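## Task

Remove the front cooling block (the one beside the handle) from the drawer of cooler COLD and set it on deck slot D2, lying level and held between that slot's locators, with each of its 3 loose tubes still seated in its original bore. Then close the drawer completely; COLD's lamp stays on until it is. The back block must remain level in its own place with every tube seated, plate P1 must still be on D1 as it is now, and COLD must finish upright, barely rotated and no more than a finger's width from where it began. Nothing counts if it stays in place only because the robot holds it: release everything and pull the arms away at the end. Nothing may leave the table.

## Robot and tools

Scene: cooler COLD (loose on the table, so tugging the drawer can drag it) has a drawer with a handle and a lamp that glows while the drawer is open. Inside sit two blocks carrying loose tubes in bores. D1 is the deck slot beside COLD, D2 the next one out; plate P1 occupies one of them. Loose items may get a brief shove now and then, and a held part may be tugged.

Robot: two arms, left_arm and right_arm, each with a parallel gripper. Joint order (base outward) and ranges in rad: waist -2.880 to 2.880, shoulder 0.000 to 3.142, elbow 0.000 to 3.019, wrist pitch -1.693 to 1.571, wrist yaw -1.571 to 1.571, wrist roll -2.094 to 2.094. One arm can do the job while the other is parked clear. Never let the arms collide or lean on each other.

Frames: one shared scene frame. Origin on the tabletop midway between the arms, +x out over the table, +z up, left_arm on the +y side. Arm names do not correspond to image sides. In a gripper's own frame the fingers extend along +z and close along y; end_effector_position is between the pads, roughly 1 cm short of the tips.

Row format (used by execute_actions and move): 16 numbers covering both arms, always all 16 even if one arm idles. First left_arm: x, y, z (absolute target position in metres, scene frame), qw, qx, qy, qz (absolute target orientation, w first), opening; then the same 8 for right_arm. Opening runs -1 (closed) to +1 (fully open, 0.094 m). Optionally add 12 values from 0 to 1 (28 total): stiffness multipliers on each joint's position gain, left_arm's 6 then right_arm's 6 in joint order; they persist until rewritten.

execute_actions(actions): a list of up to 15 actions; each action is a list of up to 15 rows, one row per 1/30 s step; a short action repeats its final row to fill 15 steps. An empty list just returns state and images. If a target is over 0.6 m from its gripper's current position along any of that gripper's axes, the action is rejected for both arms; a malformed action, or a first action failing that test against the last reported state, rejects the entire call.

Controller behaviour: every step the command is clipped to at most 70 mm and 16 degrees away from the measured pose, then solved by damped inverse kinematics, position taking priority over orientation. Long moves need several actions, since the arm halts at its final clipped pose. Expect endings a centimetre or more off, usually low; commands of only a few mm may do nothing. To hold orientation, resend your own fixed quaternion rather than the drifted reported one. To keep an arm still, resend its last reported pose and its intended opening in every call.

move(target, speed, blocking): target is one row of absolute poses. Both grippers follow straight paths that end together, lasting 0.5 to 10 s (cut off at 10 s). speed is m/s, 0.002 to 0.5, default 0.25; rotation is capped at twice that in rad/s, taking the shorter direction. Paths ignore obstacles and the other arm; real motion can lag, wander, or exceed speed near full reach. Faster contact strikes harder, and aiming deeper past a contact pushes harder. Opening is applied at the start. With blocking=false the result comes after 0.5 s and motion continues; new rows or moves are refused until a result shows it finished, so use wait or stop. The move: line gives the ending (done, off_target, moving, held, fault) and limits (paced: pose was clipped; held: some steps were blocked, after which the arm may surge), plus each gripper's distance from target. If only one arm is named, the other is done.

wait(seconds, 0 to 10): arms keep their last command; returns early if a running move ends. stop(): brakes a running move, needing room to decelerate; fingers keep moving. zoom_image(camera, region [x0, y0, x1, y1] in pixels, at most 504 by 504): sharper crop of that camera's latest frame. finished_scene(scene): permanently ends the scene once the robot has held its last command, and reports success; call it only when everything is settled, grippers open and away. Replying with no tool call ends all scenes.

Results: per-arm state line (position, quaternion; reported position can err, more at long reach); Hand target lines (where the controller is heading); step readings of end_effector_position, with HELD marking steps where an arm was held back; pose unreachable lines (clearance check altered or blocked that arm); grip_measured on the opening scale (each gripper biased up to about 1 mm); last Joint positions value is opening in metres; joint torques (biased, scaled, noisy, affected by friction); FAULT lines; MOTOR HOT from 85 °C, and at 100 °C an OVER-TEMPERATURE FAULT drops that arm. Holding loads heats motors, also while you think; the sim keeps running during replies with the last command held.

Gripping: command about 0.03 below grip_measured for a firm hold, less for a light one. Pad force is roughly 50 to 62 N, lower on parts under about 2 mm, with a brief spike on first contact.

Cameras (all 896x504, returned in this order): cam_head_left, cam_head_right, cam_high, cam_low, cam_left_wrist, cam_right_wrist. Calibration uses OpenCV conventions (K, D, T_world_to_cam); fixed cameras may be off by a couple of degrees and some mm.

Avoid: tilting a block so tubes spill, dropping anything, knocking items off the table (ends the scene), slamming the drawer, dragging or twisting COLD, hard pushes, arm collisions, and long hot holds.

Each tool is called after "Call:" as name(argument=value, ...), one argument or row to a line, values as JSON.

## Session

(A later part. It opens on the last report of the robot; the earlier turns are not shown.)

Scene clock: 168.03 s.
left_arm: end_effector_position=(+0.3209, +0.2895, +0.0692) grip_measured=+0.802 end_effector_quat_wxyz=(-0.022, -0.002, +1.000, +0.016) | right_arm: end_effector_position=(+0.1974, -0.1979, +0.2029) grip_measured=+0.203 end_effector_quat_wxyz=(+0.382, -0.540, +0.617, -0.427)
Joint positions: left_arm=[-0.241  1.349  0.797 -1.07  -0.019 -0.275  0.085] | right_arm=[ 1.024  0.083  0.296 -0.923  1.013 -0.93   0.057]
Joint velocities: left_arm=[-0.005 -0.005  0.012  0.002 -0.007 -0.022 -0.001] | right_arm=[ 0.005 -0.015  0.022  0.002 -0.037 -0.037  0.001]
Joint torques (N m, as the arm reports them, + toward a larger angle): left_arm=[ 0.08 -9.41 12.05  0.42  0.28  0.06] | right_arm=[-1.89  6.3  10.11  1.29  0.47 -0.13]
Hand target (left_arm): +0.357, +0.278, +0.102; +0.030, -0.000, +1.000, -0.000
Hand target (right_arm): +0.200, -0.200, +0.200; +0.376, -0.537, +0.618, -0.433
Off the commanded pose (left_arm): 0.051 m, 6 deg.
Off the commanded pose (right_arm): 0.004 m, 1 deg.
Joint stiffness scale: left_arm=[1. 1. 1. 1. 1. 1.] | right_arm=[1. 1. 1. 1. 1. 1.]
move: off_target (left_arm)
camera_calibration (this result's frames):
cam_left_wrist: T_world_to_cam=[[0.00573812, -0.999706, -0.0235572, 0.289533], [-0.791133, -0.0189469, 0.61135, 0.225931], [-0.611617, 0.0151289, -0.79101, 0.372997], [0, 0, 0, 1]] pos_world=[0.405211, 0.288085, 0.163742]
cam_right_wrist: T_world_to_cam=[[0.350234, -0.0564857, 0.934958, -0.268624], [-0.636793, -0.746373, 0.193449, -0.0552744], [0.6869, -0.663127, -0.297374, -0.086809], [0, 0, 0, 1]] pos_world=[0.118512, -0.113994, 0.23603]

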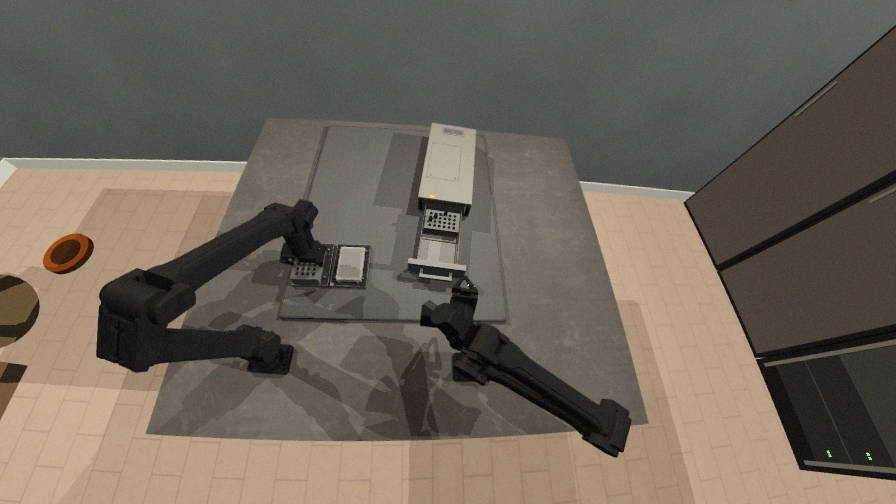

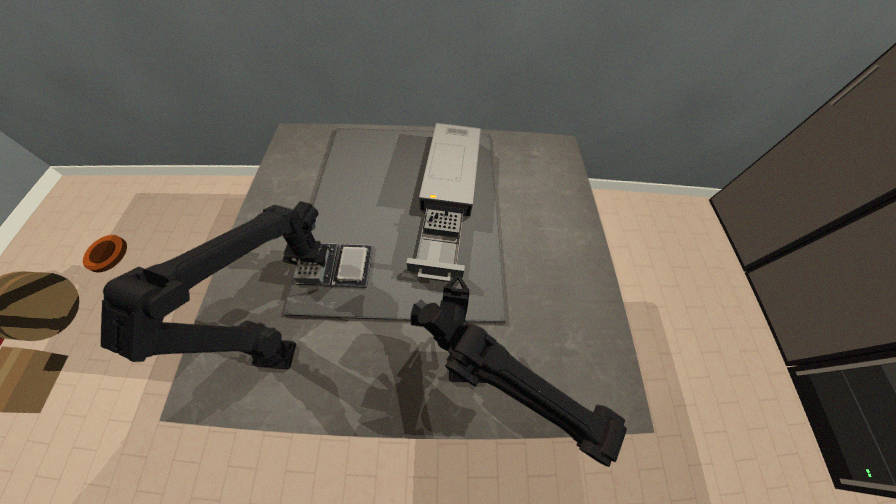

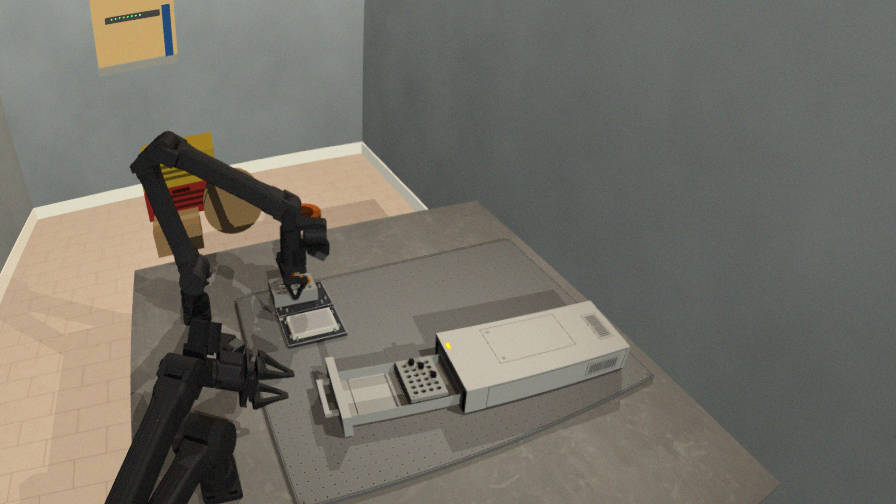

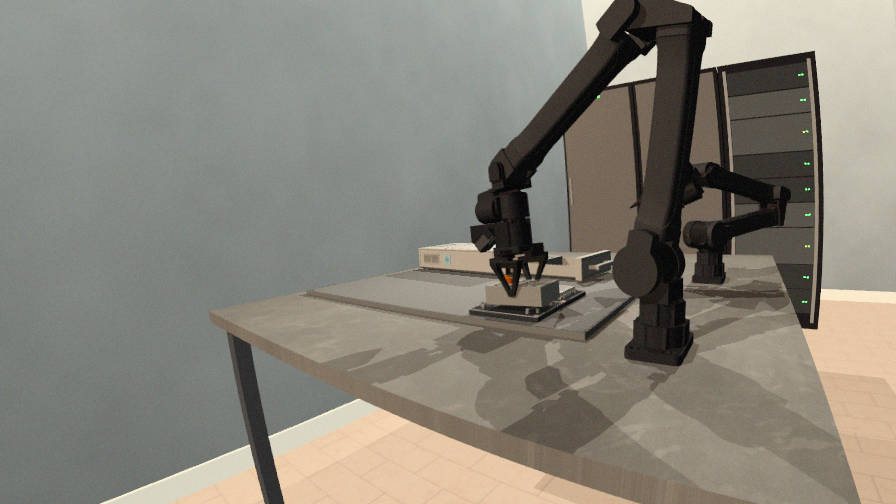

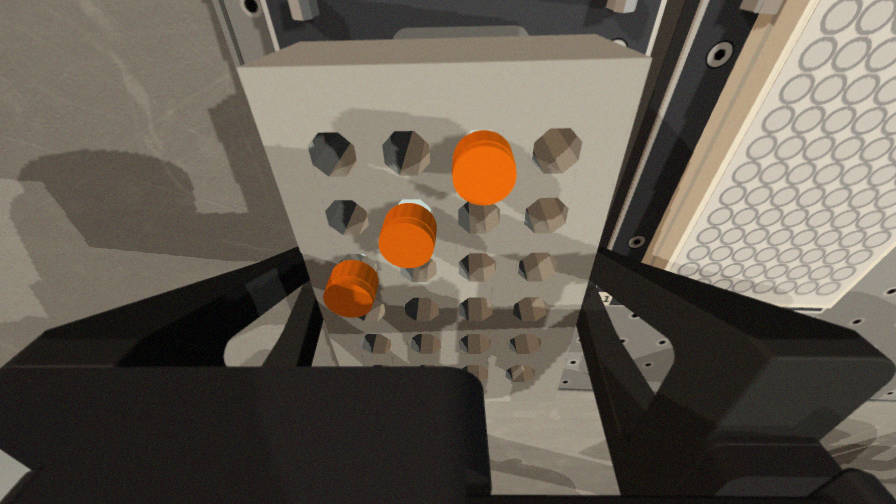

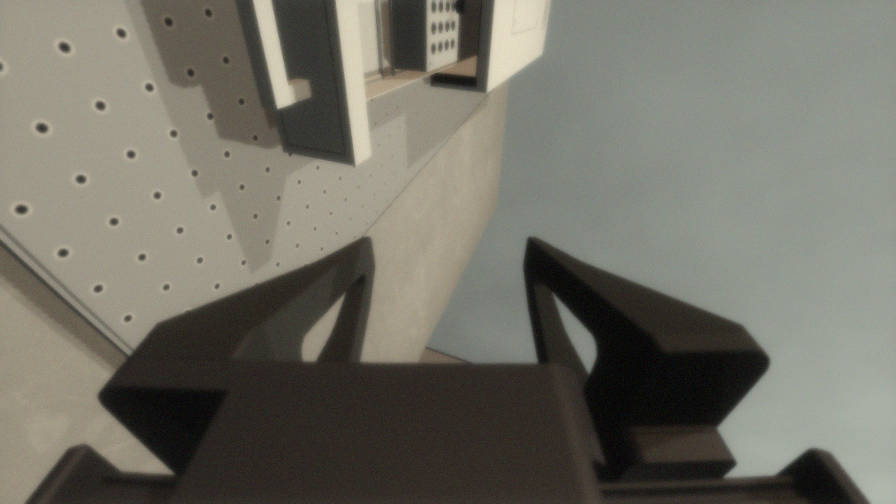

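Call:
move(
  target=[0.375,0.272,0.17,0.03,0,1,0,0.6, 0.2,-0.2,0.2,0.376,-0.537,0.618,-0.433,0.2],
  speed=0.05,
)

Call:
move(
  target=[0.36,0.276,0.11,0.03,0,1,0,0.6, 0.2,-0.2,0.2,0.376,-0.537,0.618,-0.433,0.2],
  speed=0.04,
)

Scene clock: 173.43 s.
left_arm: end_effector_position=(+0.3467, +0.2821, +0.1236) grip_measured=+0.802 end_effector_quat_wxyz=(-0.024, -0.002, +1.000, +0.016) | right_arm: end_effector_position=(+0.1974, -0.1979, +0.2029) grip_measured=+0.203 end_effector_quat_wxyz=(+0.382, -0.540, +0.617, -0.427)
Joint positions: left_arm=[-0.241  1.349  0.957 -1.233 -0.018 -0.275  0.085] | right_arm=[ 1.024  0.083  0.296 -0.923  1.013 -0.93   0.057]
Joint velocities: left_arm=[-0.005 -0.005  0.002 -0.022 -0.022  0.037 -0.   ] | right_arm=[ 0.005 -0.005  0.002  0.002 -0.007 -0.022 -0.   ]
Joint torques (N m, as the arm reports them, + toward a larger angle): left_arm=[ -0.28 -12.98  13.01  -0.92   0.26   0.01] | right_arm=[-1.94  6.29 10.1   1.29  0.47 -0.13]
Hand target (left_arm): +0.371, +0.272, +0.170; +0.030, -0.000, +1.000, -0.001
Hand target (right_arm): +0.200, -0.200, +0.200; +0.376, -0.537, +0.618, -0.433
Off the commanded pose (left_arm): 0.055 m, 6 deg.
Off the commanded pose (right_arm): 0.004 m, 1 deg.
Joint stiffness scale: left_arm=[1. 1. 1. 1. 1. 1.] | right_arm=[1. 1. 1. 1. 1. 1.]
move: off_target (left_arm)
camera_calibration (this result's frames):
cam_left_wrist: T_world_to_cam=[[0.00572249, -0.999716, -0.023133, 0.283168], [-0.788629, -0.0187354, 0.614584, 0.211683], [-0.614843, 0.0147264, -0.788512, 0.432873], [0, 0, 0, 1]] pos_world=[0.431467, 0.280679, 0.217779]
cam_right_wrist: T_world_to_cam=[[0.350234, -0.0564857, 0.934958, -0.268624], [-0.636793, -0.746373, 0.193449, -0.0552744], [0.6869, -0.663127, -0.297374, -0.086809], [0, 0, 0, 1]] pos_world=[0.118512, -0.113994, 0.23603]

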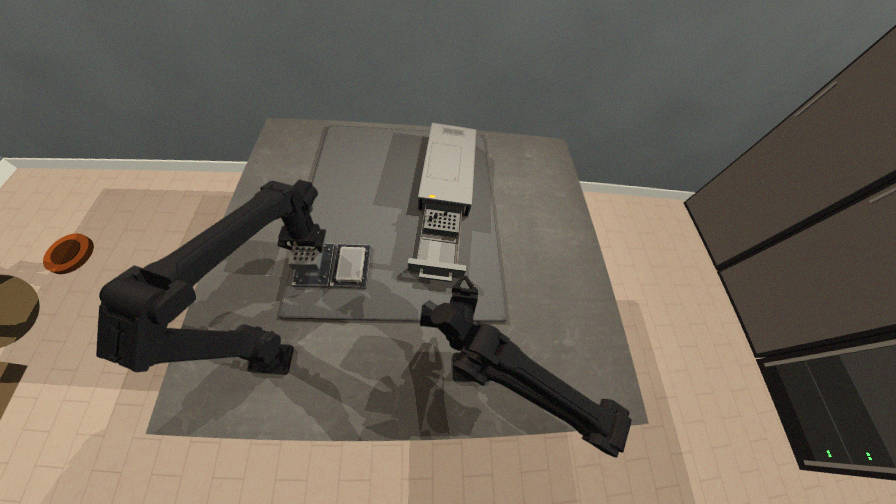

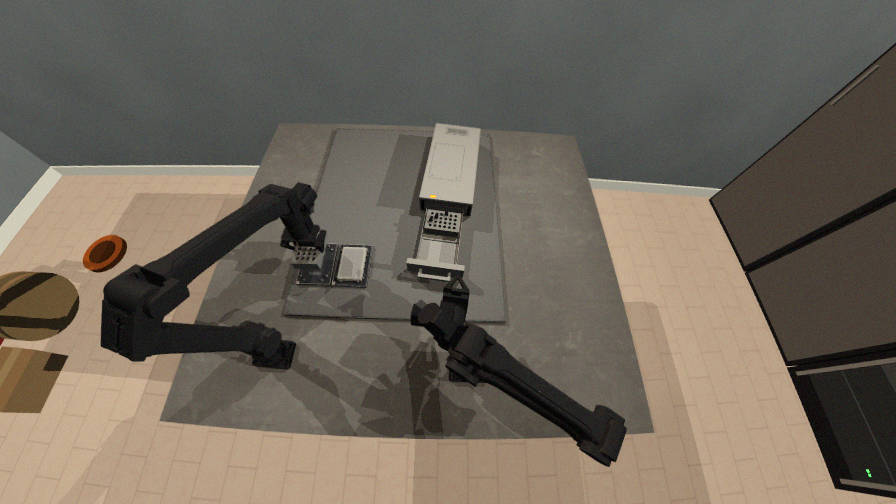

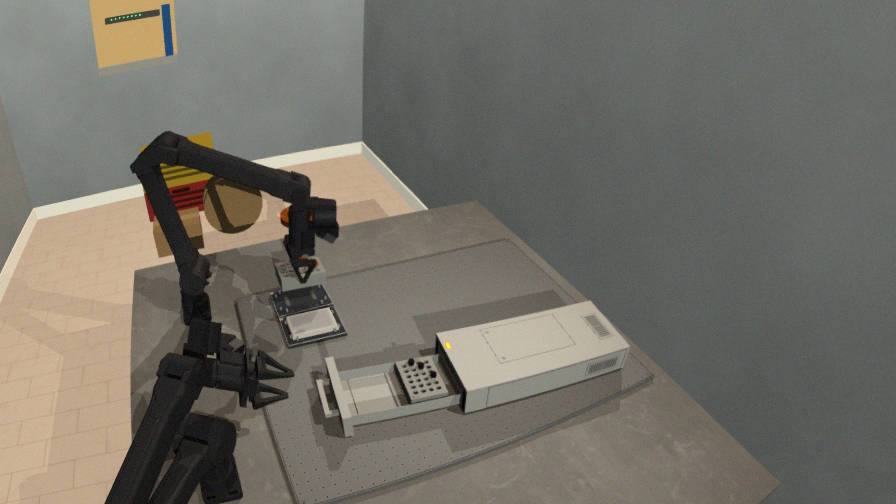

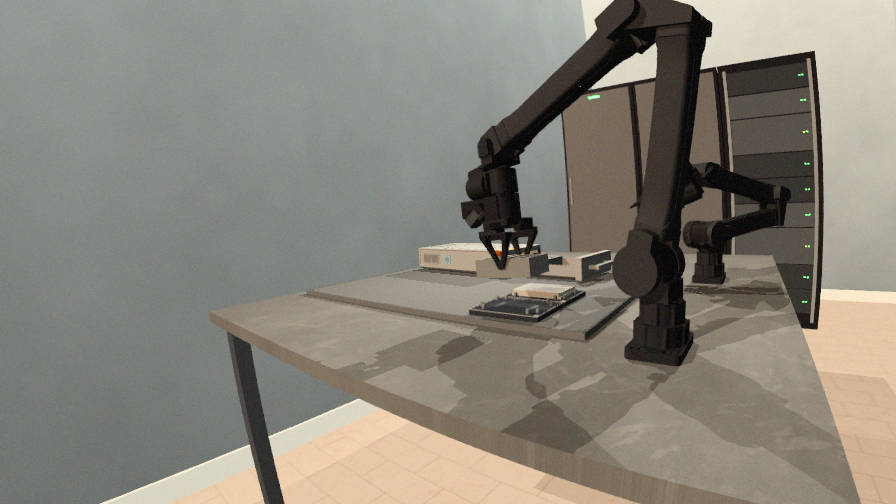

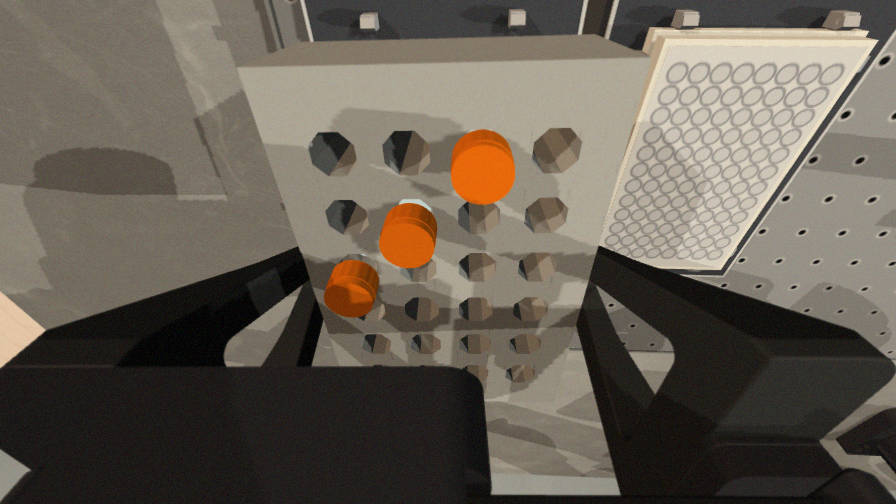

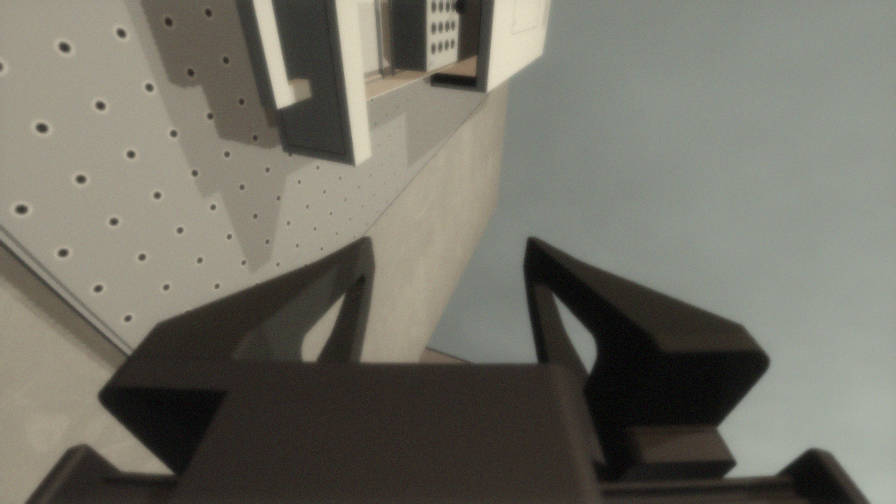

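Scene clock: 175.07 s.
left_arm: end_effector_position=(+0.3442, +0.2828, +0.0865) grip_measured=+0.802 end_effector_quat_wxyz=(-0.011, -0.002, +1.000, +0.012) | right_arm: end_effector_position=(+0.1974, -0.1979, +0.2029) grip_measured=+0.203 end_effector_quat_wxyz=(+0.382, -0.540, +0.617, -0.427)
Joint positions: left_arm=[-0.241  1.372  0.872 -1.099 -0.018 -0.275  0.085] | right_arm=[ 1.024  0.083  0.296 -0.923  1.013 -0.93   0.057]
Joint velocities: left_arm=[ 0.005 -0.005 -0.012 -0.002  0.022 -0.022 -0.001] | right_arm=[-0.024 -0.015  0.002  0.022 -0.051 -0.037  0.001]
Joint torques (N m, as the arm reports them, + toward a larger angle): left_arm=[ -0.23 -12.23   8.51   0.65   0.25   0.02] | right_arm=[-1.9   6.29 10.12  1.28  0.47 -0.13]
Hand target (left_arm): +0.359, +0.276, +0.111; +0.030, -0.000, +1.000, -0.001
Hand target (right_arm): +0.200, -0.200, +0.200; +0.376, -0.537, +0.618, -0.433
Off the commanded pose (left_arm): 0.029 m, 5 deg.
Off the commanded pose (right_arm): 0.004 m, 1 deg.
Joint stiffness scale: left_arm=[1. 1. 1. 1. 1. 1.] | right_arm=[1. 1. 1. 1. 1. 1.]
move: off_target (left_arm)
camera_calibration (this result's frames):
cam_left_wrist: T_world_to_cam=[[0.00621802, -0.999854, -0.0159409, 0.282261], [-0.803963, -0.0144781, 0.594504, 0.238318], [-0.594647, 0.00911926, -0.803935, 0.398088], [0, 0, 0, 1]] pos_world=[0.426566, 0.28204, 0.182855]
cam_right_wrist: T_world_to_cam=[[0.350234, -0.0564857, 0.934958, -0.268624], [-0.636793, -0.746373, 0.193449, -0.0552744], [0.6869, -0.663127, -0.297374, -0.086809], [0, 0, 0, 1]] pos_world=[0.118512, -0.113994, 0.23603]

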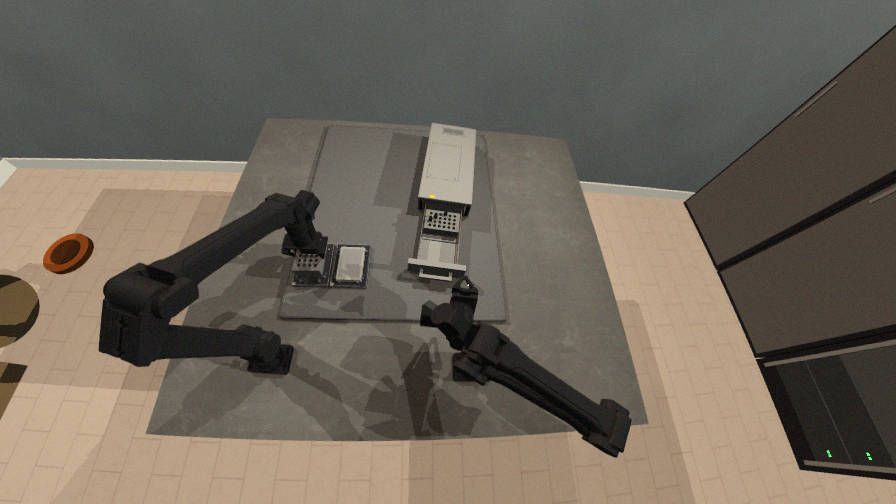

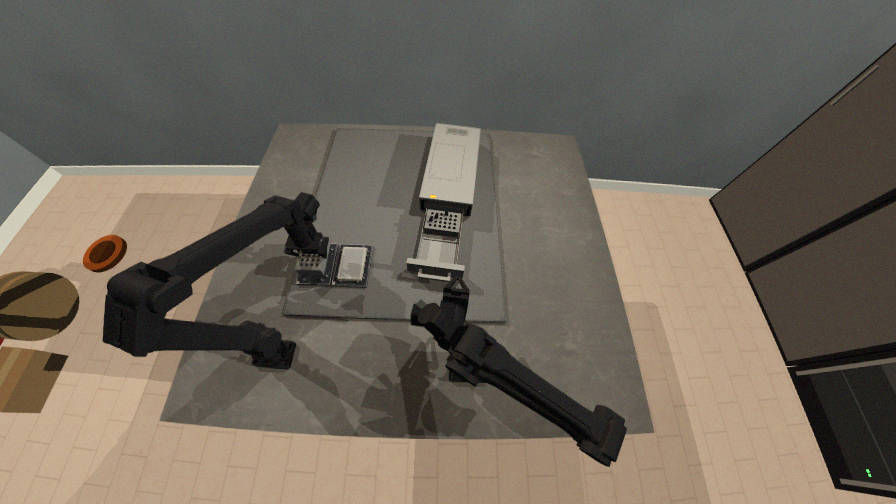

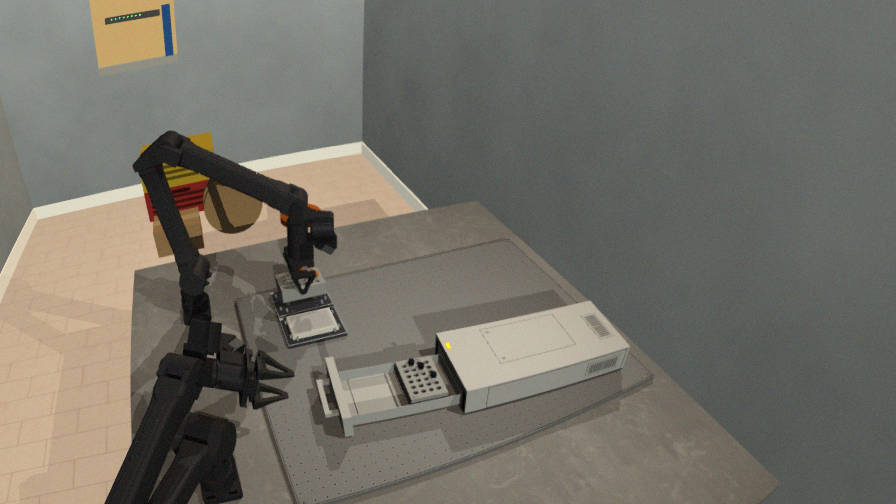

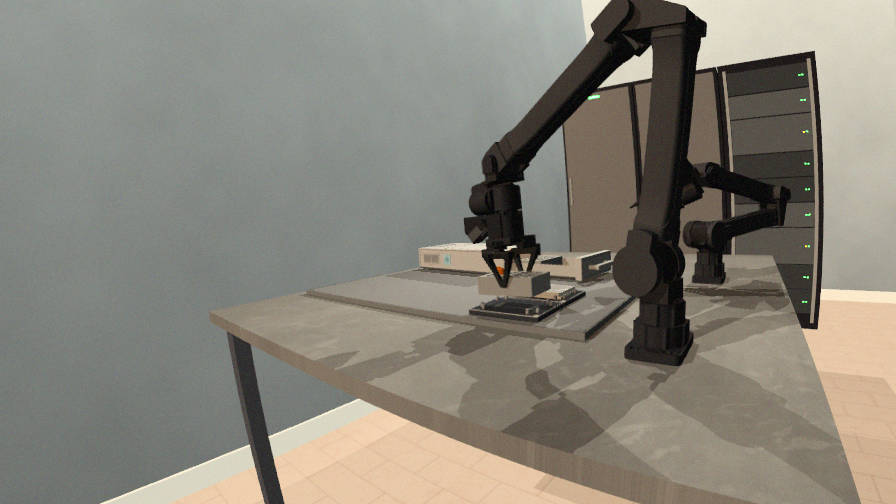

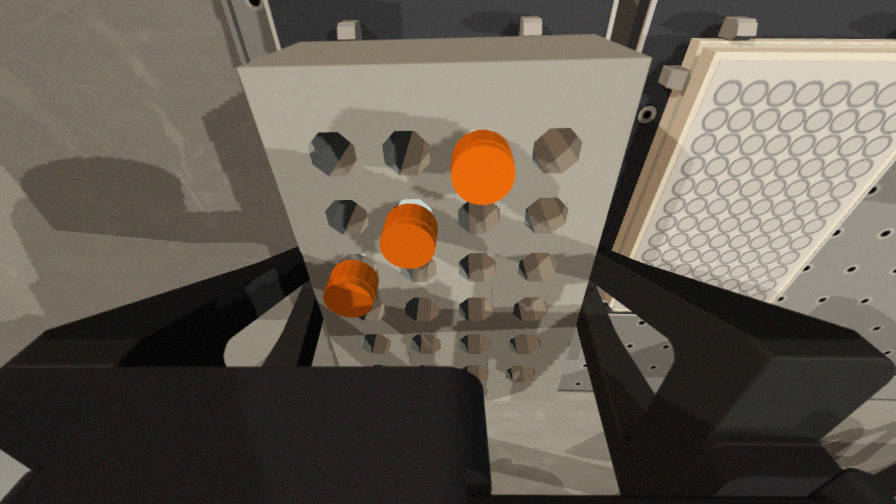

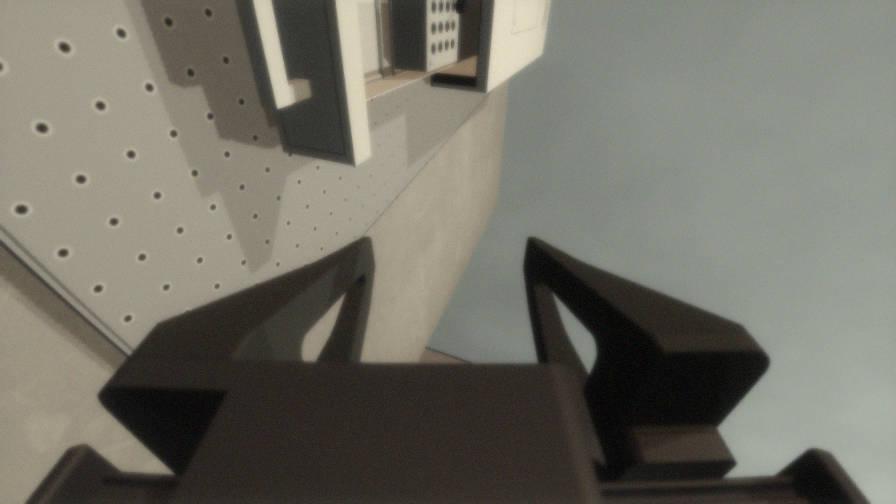

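Call:
move(
  target=[0.354,0.278,0.085,0.03,0,1,0,0.6, 0.2,-0.2,0.2,0.376,-0.537,0.618,-0.433,0.2],
  speed=0.03,
)

Scene clock: 178.47 s.
left_arm: end_effector_position=(+0.3345, +0.2852, +0.0639) grip_measured=+0.802 end_effector_quat_wxyz=(-0.015, -0.001, +1.000, +0.013) | right_arm: end_effector_position=(+0.1974, -0.1979, +0.2029) grip_measured=+0.203 end_effector_quat_wxyz=(+0.382, -0.540, +0.617, -0.427)
Joint positions: left_arm=[-0.241  1.386  0.817 -1.038 -0.016 -0.273  0.085] | right_arm=[ 1.024  0.083  0.296 -0.923  1.013 -0.93   0.057]
Joint velocities: left_arm=[ 0.005 -0.005 -0.007 -0.027 -0.007 -0.022 -0.   ] | right_arm=[-0.005  0.005  0.002 -0.007 -0.007  0.007  0.   ]
Joint torques (N m, as the arm reports them, + toward a larger angle): left_arm=[ -0.17 -11.9    8.11   1.2    0.17   0.  ] | right_arm=[-1.94  6.27 10.12  1.29  0.47 -0.13]
Hand target (left_arm): +0.353, +0.278, +0.086; +0.030, -0.000, +1.000, -0.001
Hand target (right_arm): +0.200, -0.200, +0.200; +0.376, -0.537, +0.618, -0.433
Off the commanded pose (left_arm): 0.030 m, 5 deg.
Off the commanded pose (right_arm): 0.004 m, 1 deg.
Joint stiffness scale: left_arm=[1. 1. 1. 1. 1. 1.] | right_arm=[1. 1. 1. 1. 1. 1.]
move: off_target (left_arm)
camera_calibration (this result's frames):
cam_left_wrist: T_world_to_cam=[[0.00422159, -0.999851, -0.0167107, 0.285094], [-0.798881, -0.0134234, 0.601339, 0.241611], [-0.601474, 0.0108113, -0.798819, 0.375546], [0, 0, 0, 1]] pos_world=[0.417696, 0.284234, 0.159467]
cam_right_wrist: T_world_to_cam=[[0.350234, -0.0564857, 0.934958, -0.268624], [-0.636793, -0.746373, 0.193449, -0.0552744], [0.6869, -0.663127, -0.297374, -0.086809], [0, 0, 0, 1]] pos_world=[0.118512, -0.113994, 0.23603]

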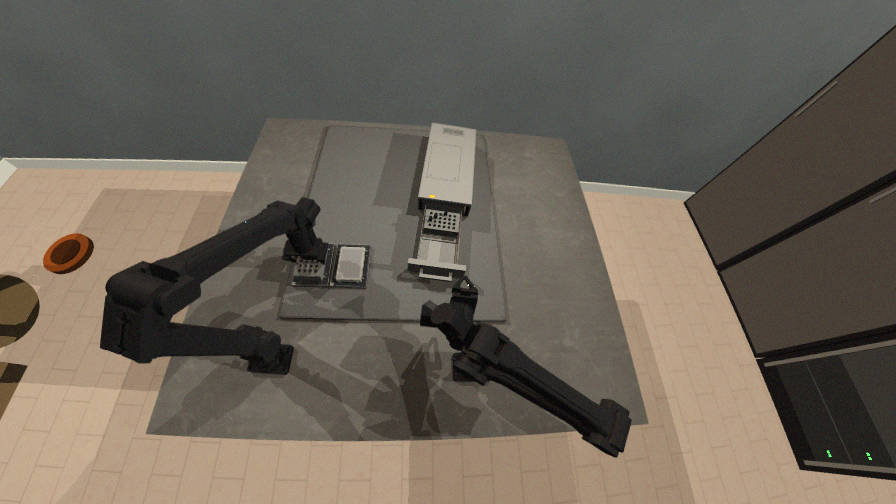

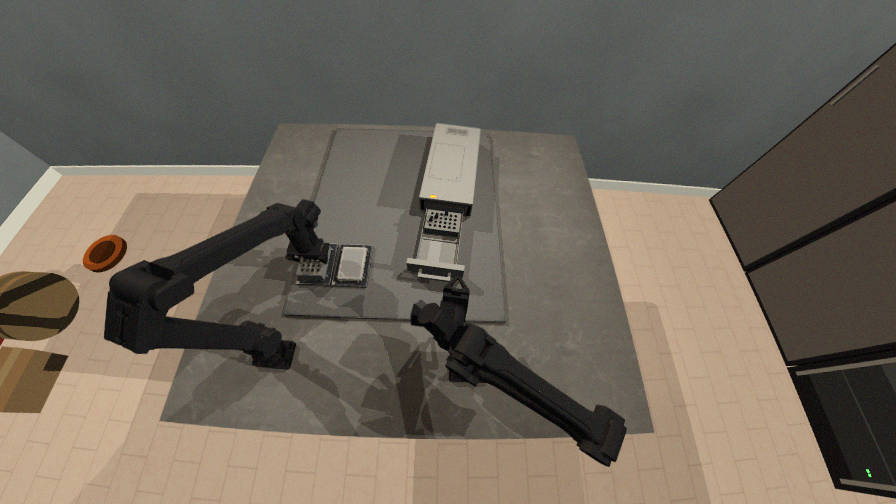

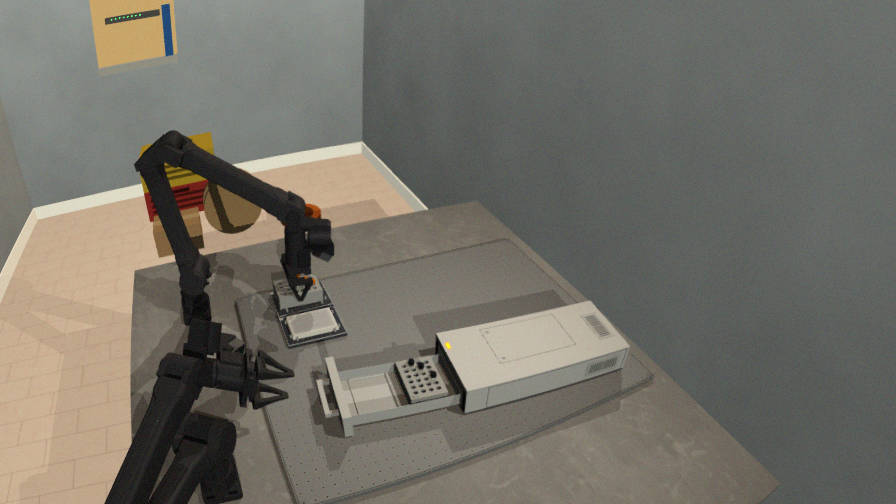

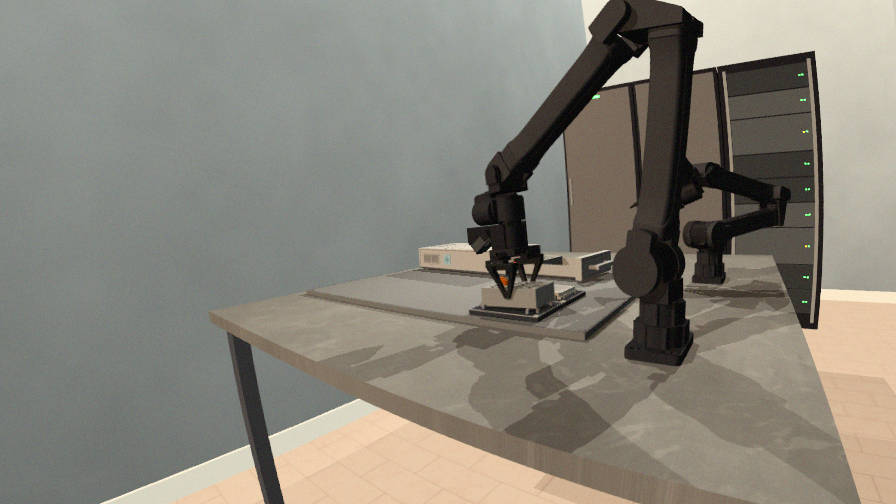

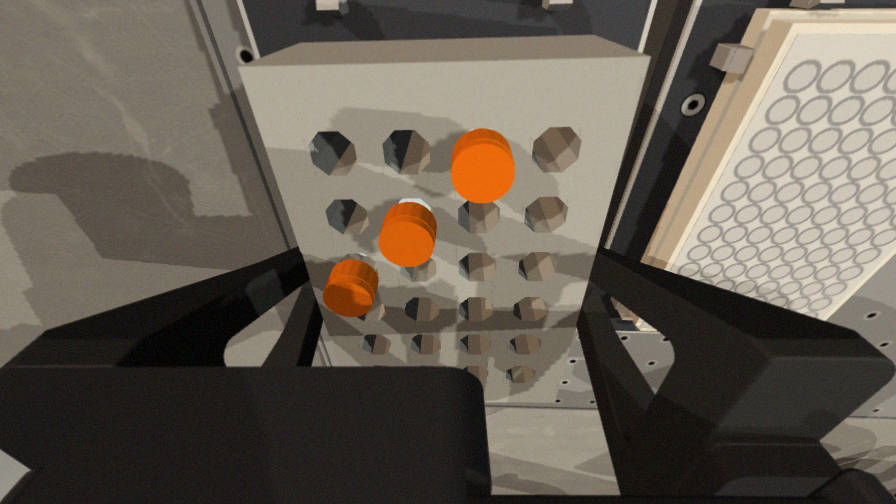

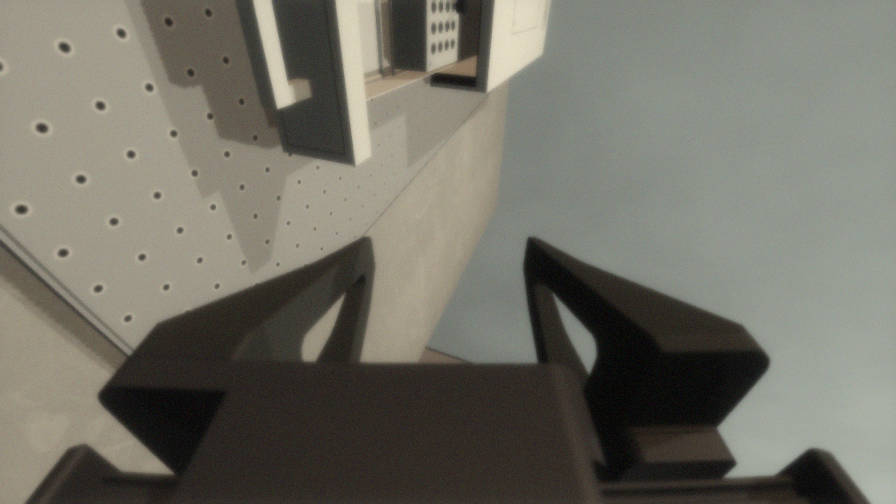

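Call:
move(
  target=[0.368,0.278,0.09,0.03,0,1,0,0.6, 0.2,-0.2,0.2,0.376,-0.537,0.618,-0.433,0.2],
  speed=0.02,
)

Scene clock: 183.07 s.
left_arm: end_effector_position=(+0.3336, +0.2854, +0.0629) grip_measured=+0.802 end_effector_quat_wxyz=(-0.017, -0.001, +1.000, +0.013) | right_arm: end_effector_position=(+0.1974, -0.1979, +0.2029) grip_measured=+0.203 end_effector_quat_wxyz=(+0.382, -0.540, +0.617, -0.427)
Joint positions: left_arm=[-0.241  1.387  0.816 -1.038 -0.016 -0.273  0.085] | right_arm=[ 1.024  0.083  0.296 -0.923  1.013 -0.93   0.057]
Joint velocities: left_arm=[-0.005 -0.015  0.027  0.002 -0.007 -0.007 -0.   ] | right_arm=[-0.005 -0.005  0.012  0.007  0.007  0.022  0.   ]
Joint torques (N m, as the arm reports them, + toward a larger angle): left_arm=[ 0.58 -9.92 11.04  0.49  0.15  0.1 ] | right_arm=[-1.91  6.3  10.13  1.28  0.47 -0.13]
Hand target (left_arm): +0.365, +0.278, +0.092; +0.030, -0.000, +1.000, -0.000
Hand target (right_arm): +0.200, -0.200, +0.200; +0.376, -0.537, +0.618, -0.433
Off the commanded pose (left_arm): 0.044 m, 6 deg.
Off the commanded pose (right_arm): 0.004 m, 1 deg.
Joint stiffness scale: left_arm=[1. 1. 1. 1. 1. 1.] | right_arm=[1. 1. 1. 1. 1. 1.]
move: off_target (left_arm)
camera_calibration (this result's frames):
cam_left_wrist: T_world_to_cam=[[0.00418445, -0.999844, -0.0171726, 0.285309], [-0.797048, -0.0137055, 0.603761, 0.240764], [-0.603902, 0.011161, -0.79698, 0.374824], [0, 0, 0, 1]] pos_world=[0.417064, 0.284381, 0.158263]
cam_right_wrist: T_world_to_cam=[[0.350234, -0.0564857, 0.934958, -0.268624], [-0.636793, -0.746373, 0.193449, -0.0552744], [0.6869, -0.663127, -0.297374, -0.086809], [0, 0, 0, 1]] pos_world=[0.118512, -0.113994, 0.23603]

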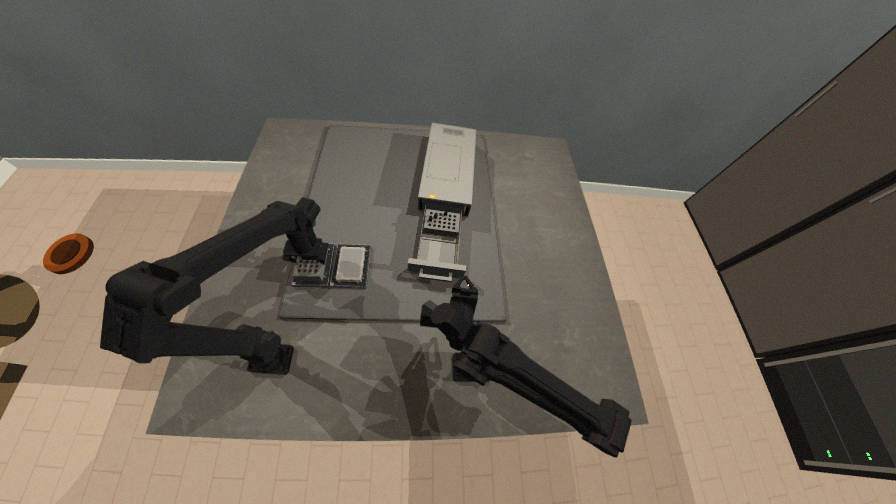

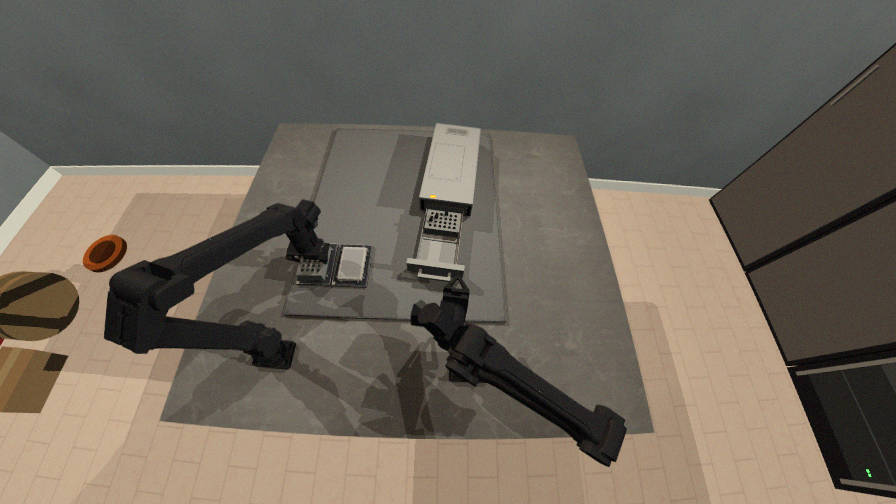

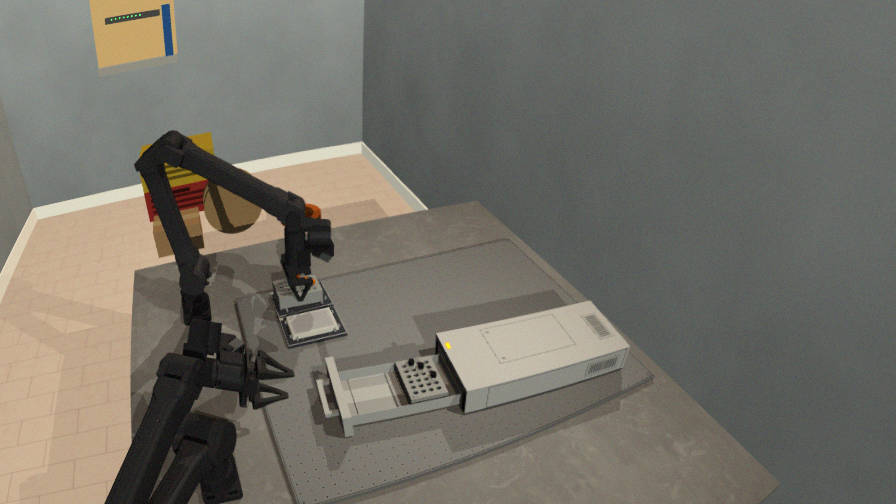

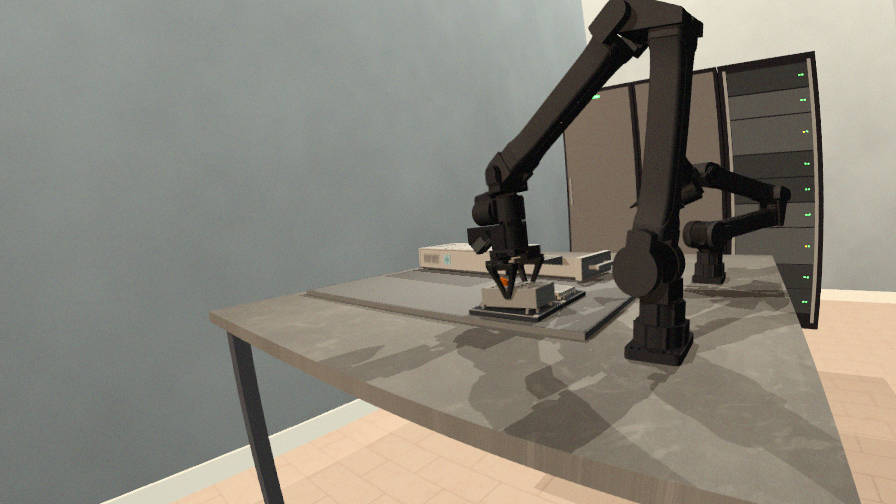

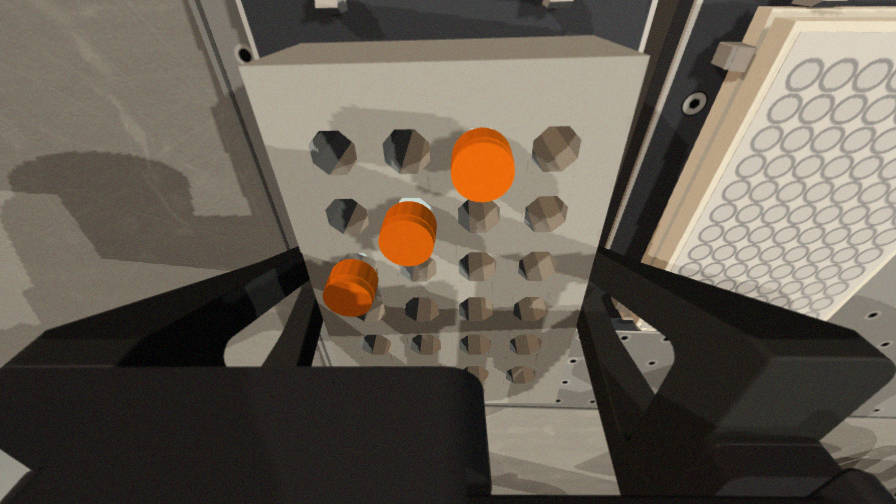

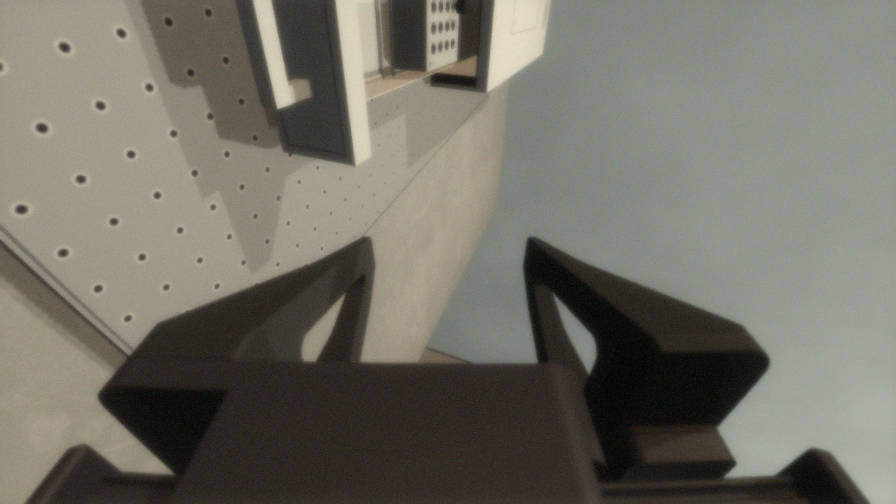

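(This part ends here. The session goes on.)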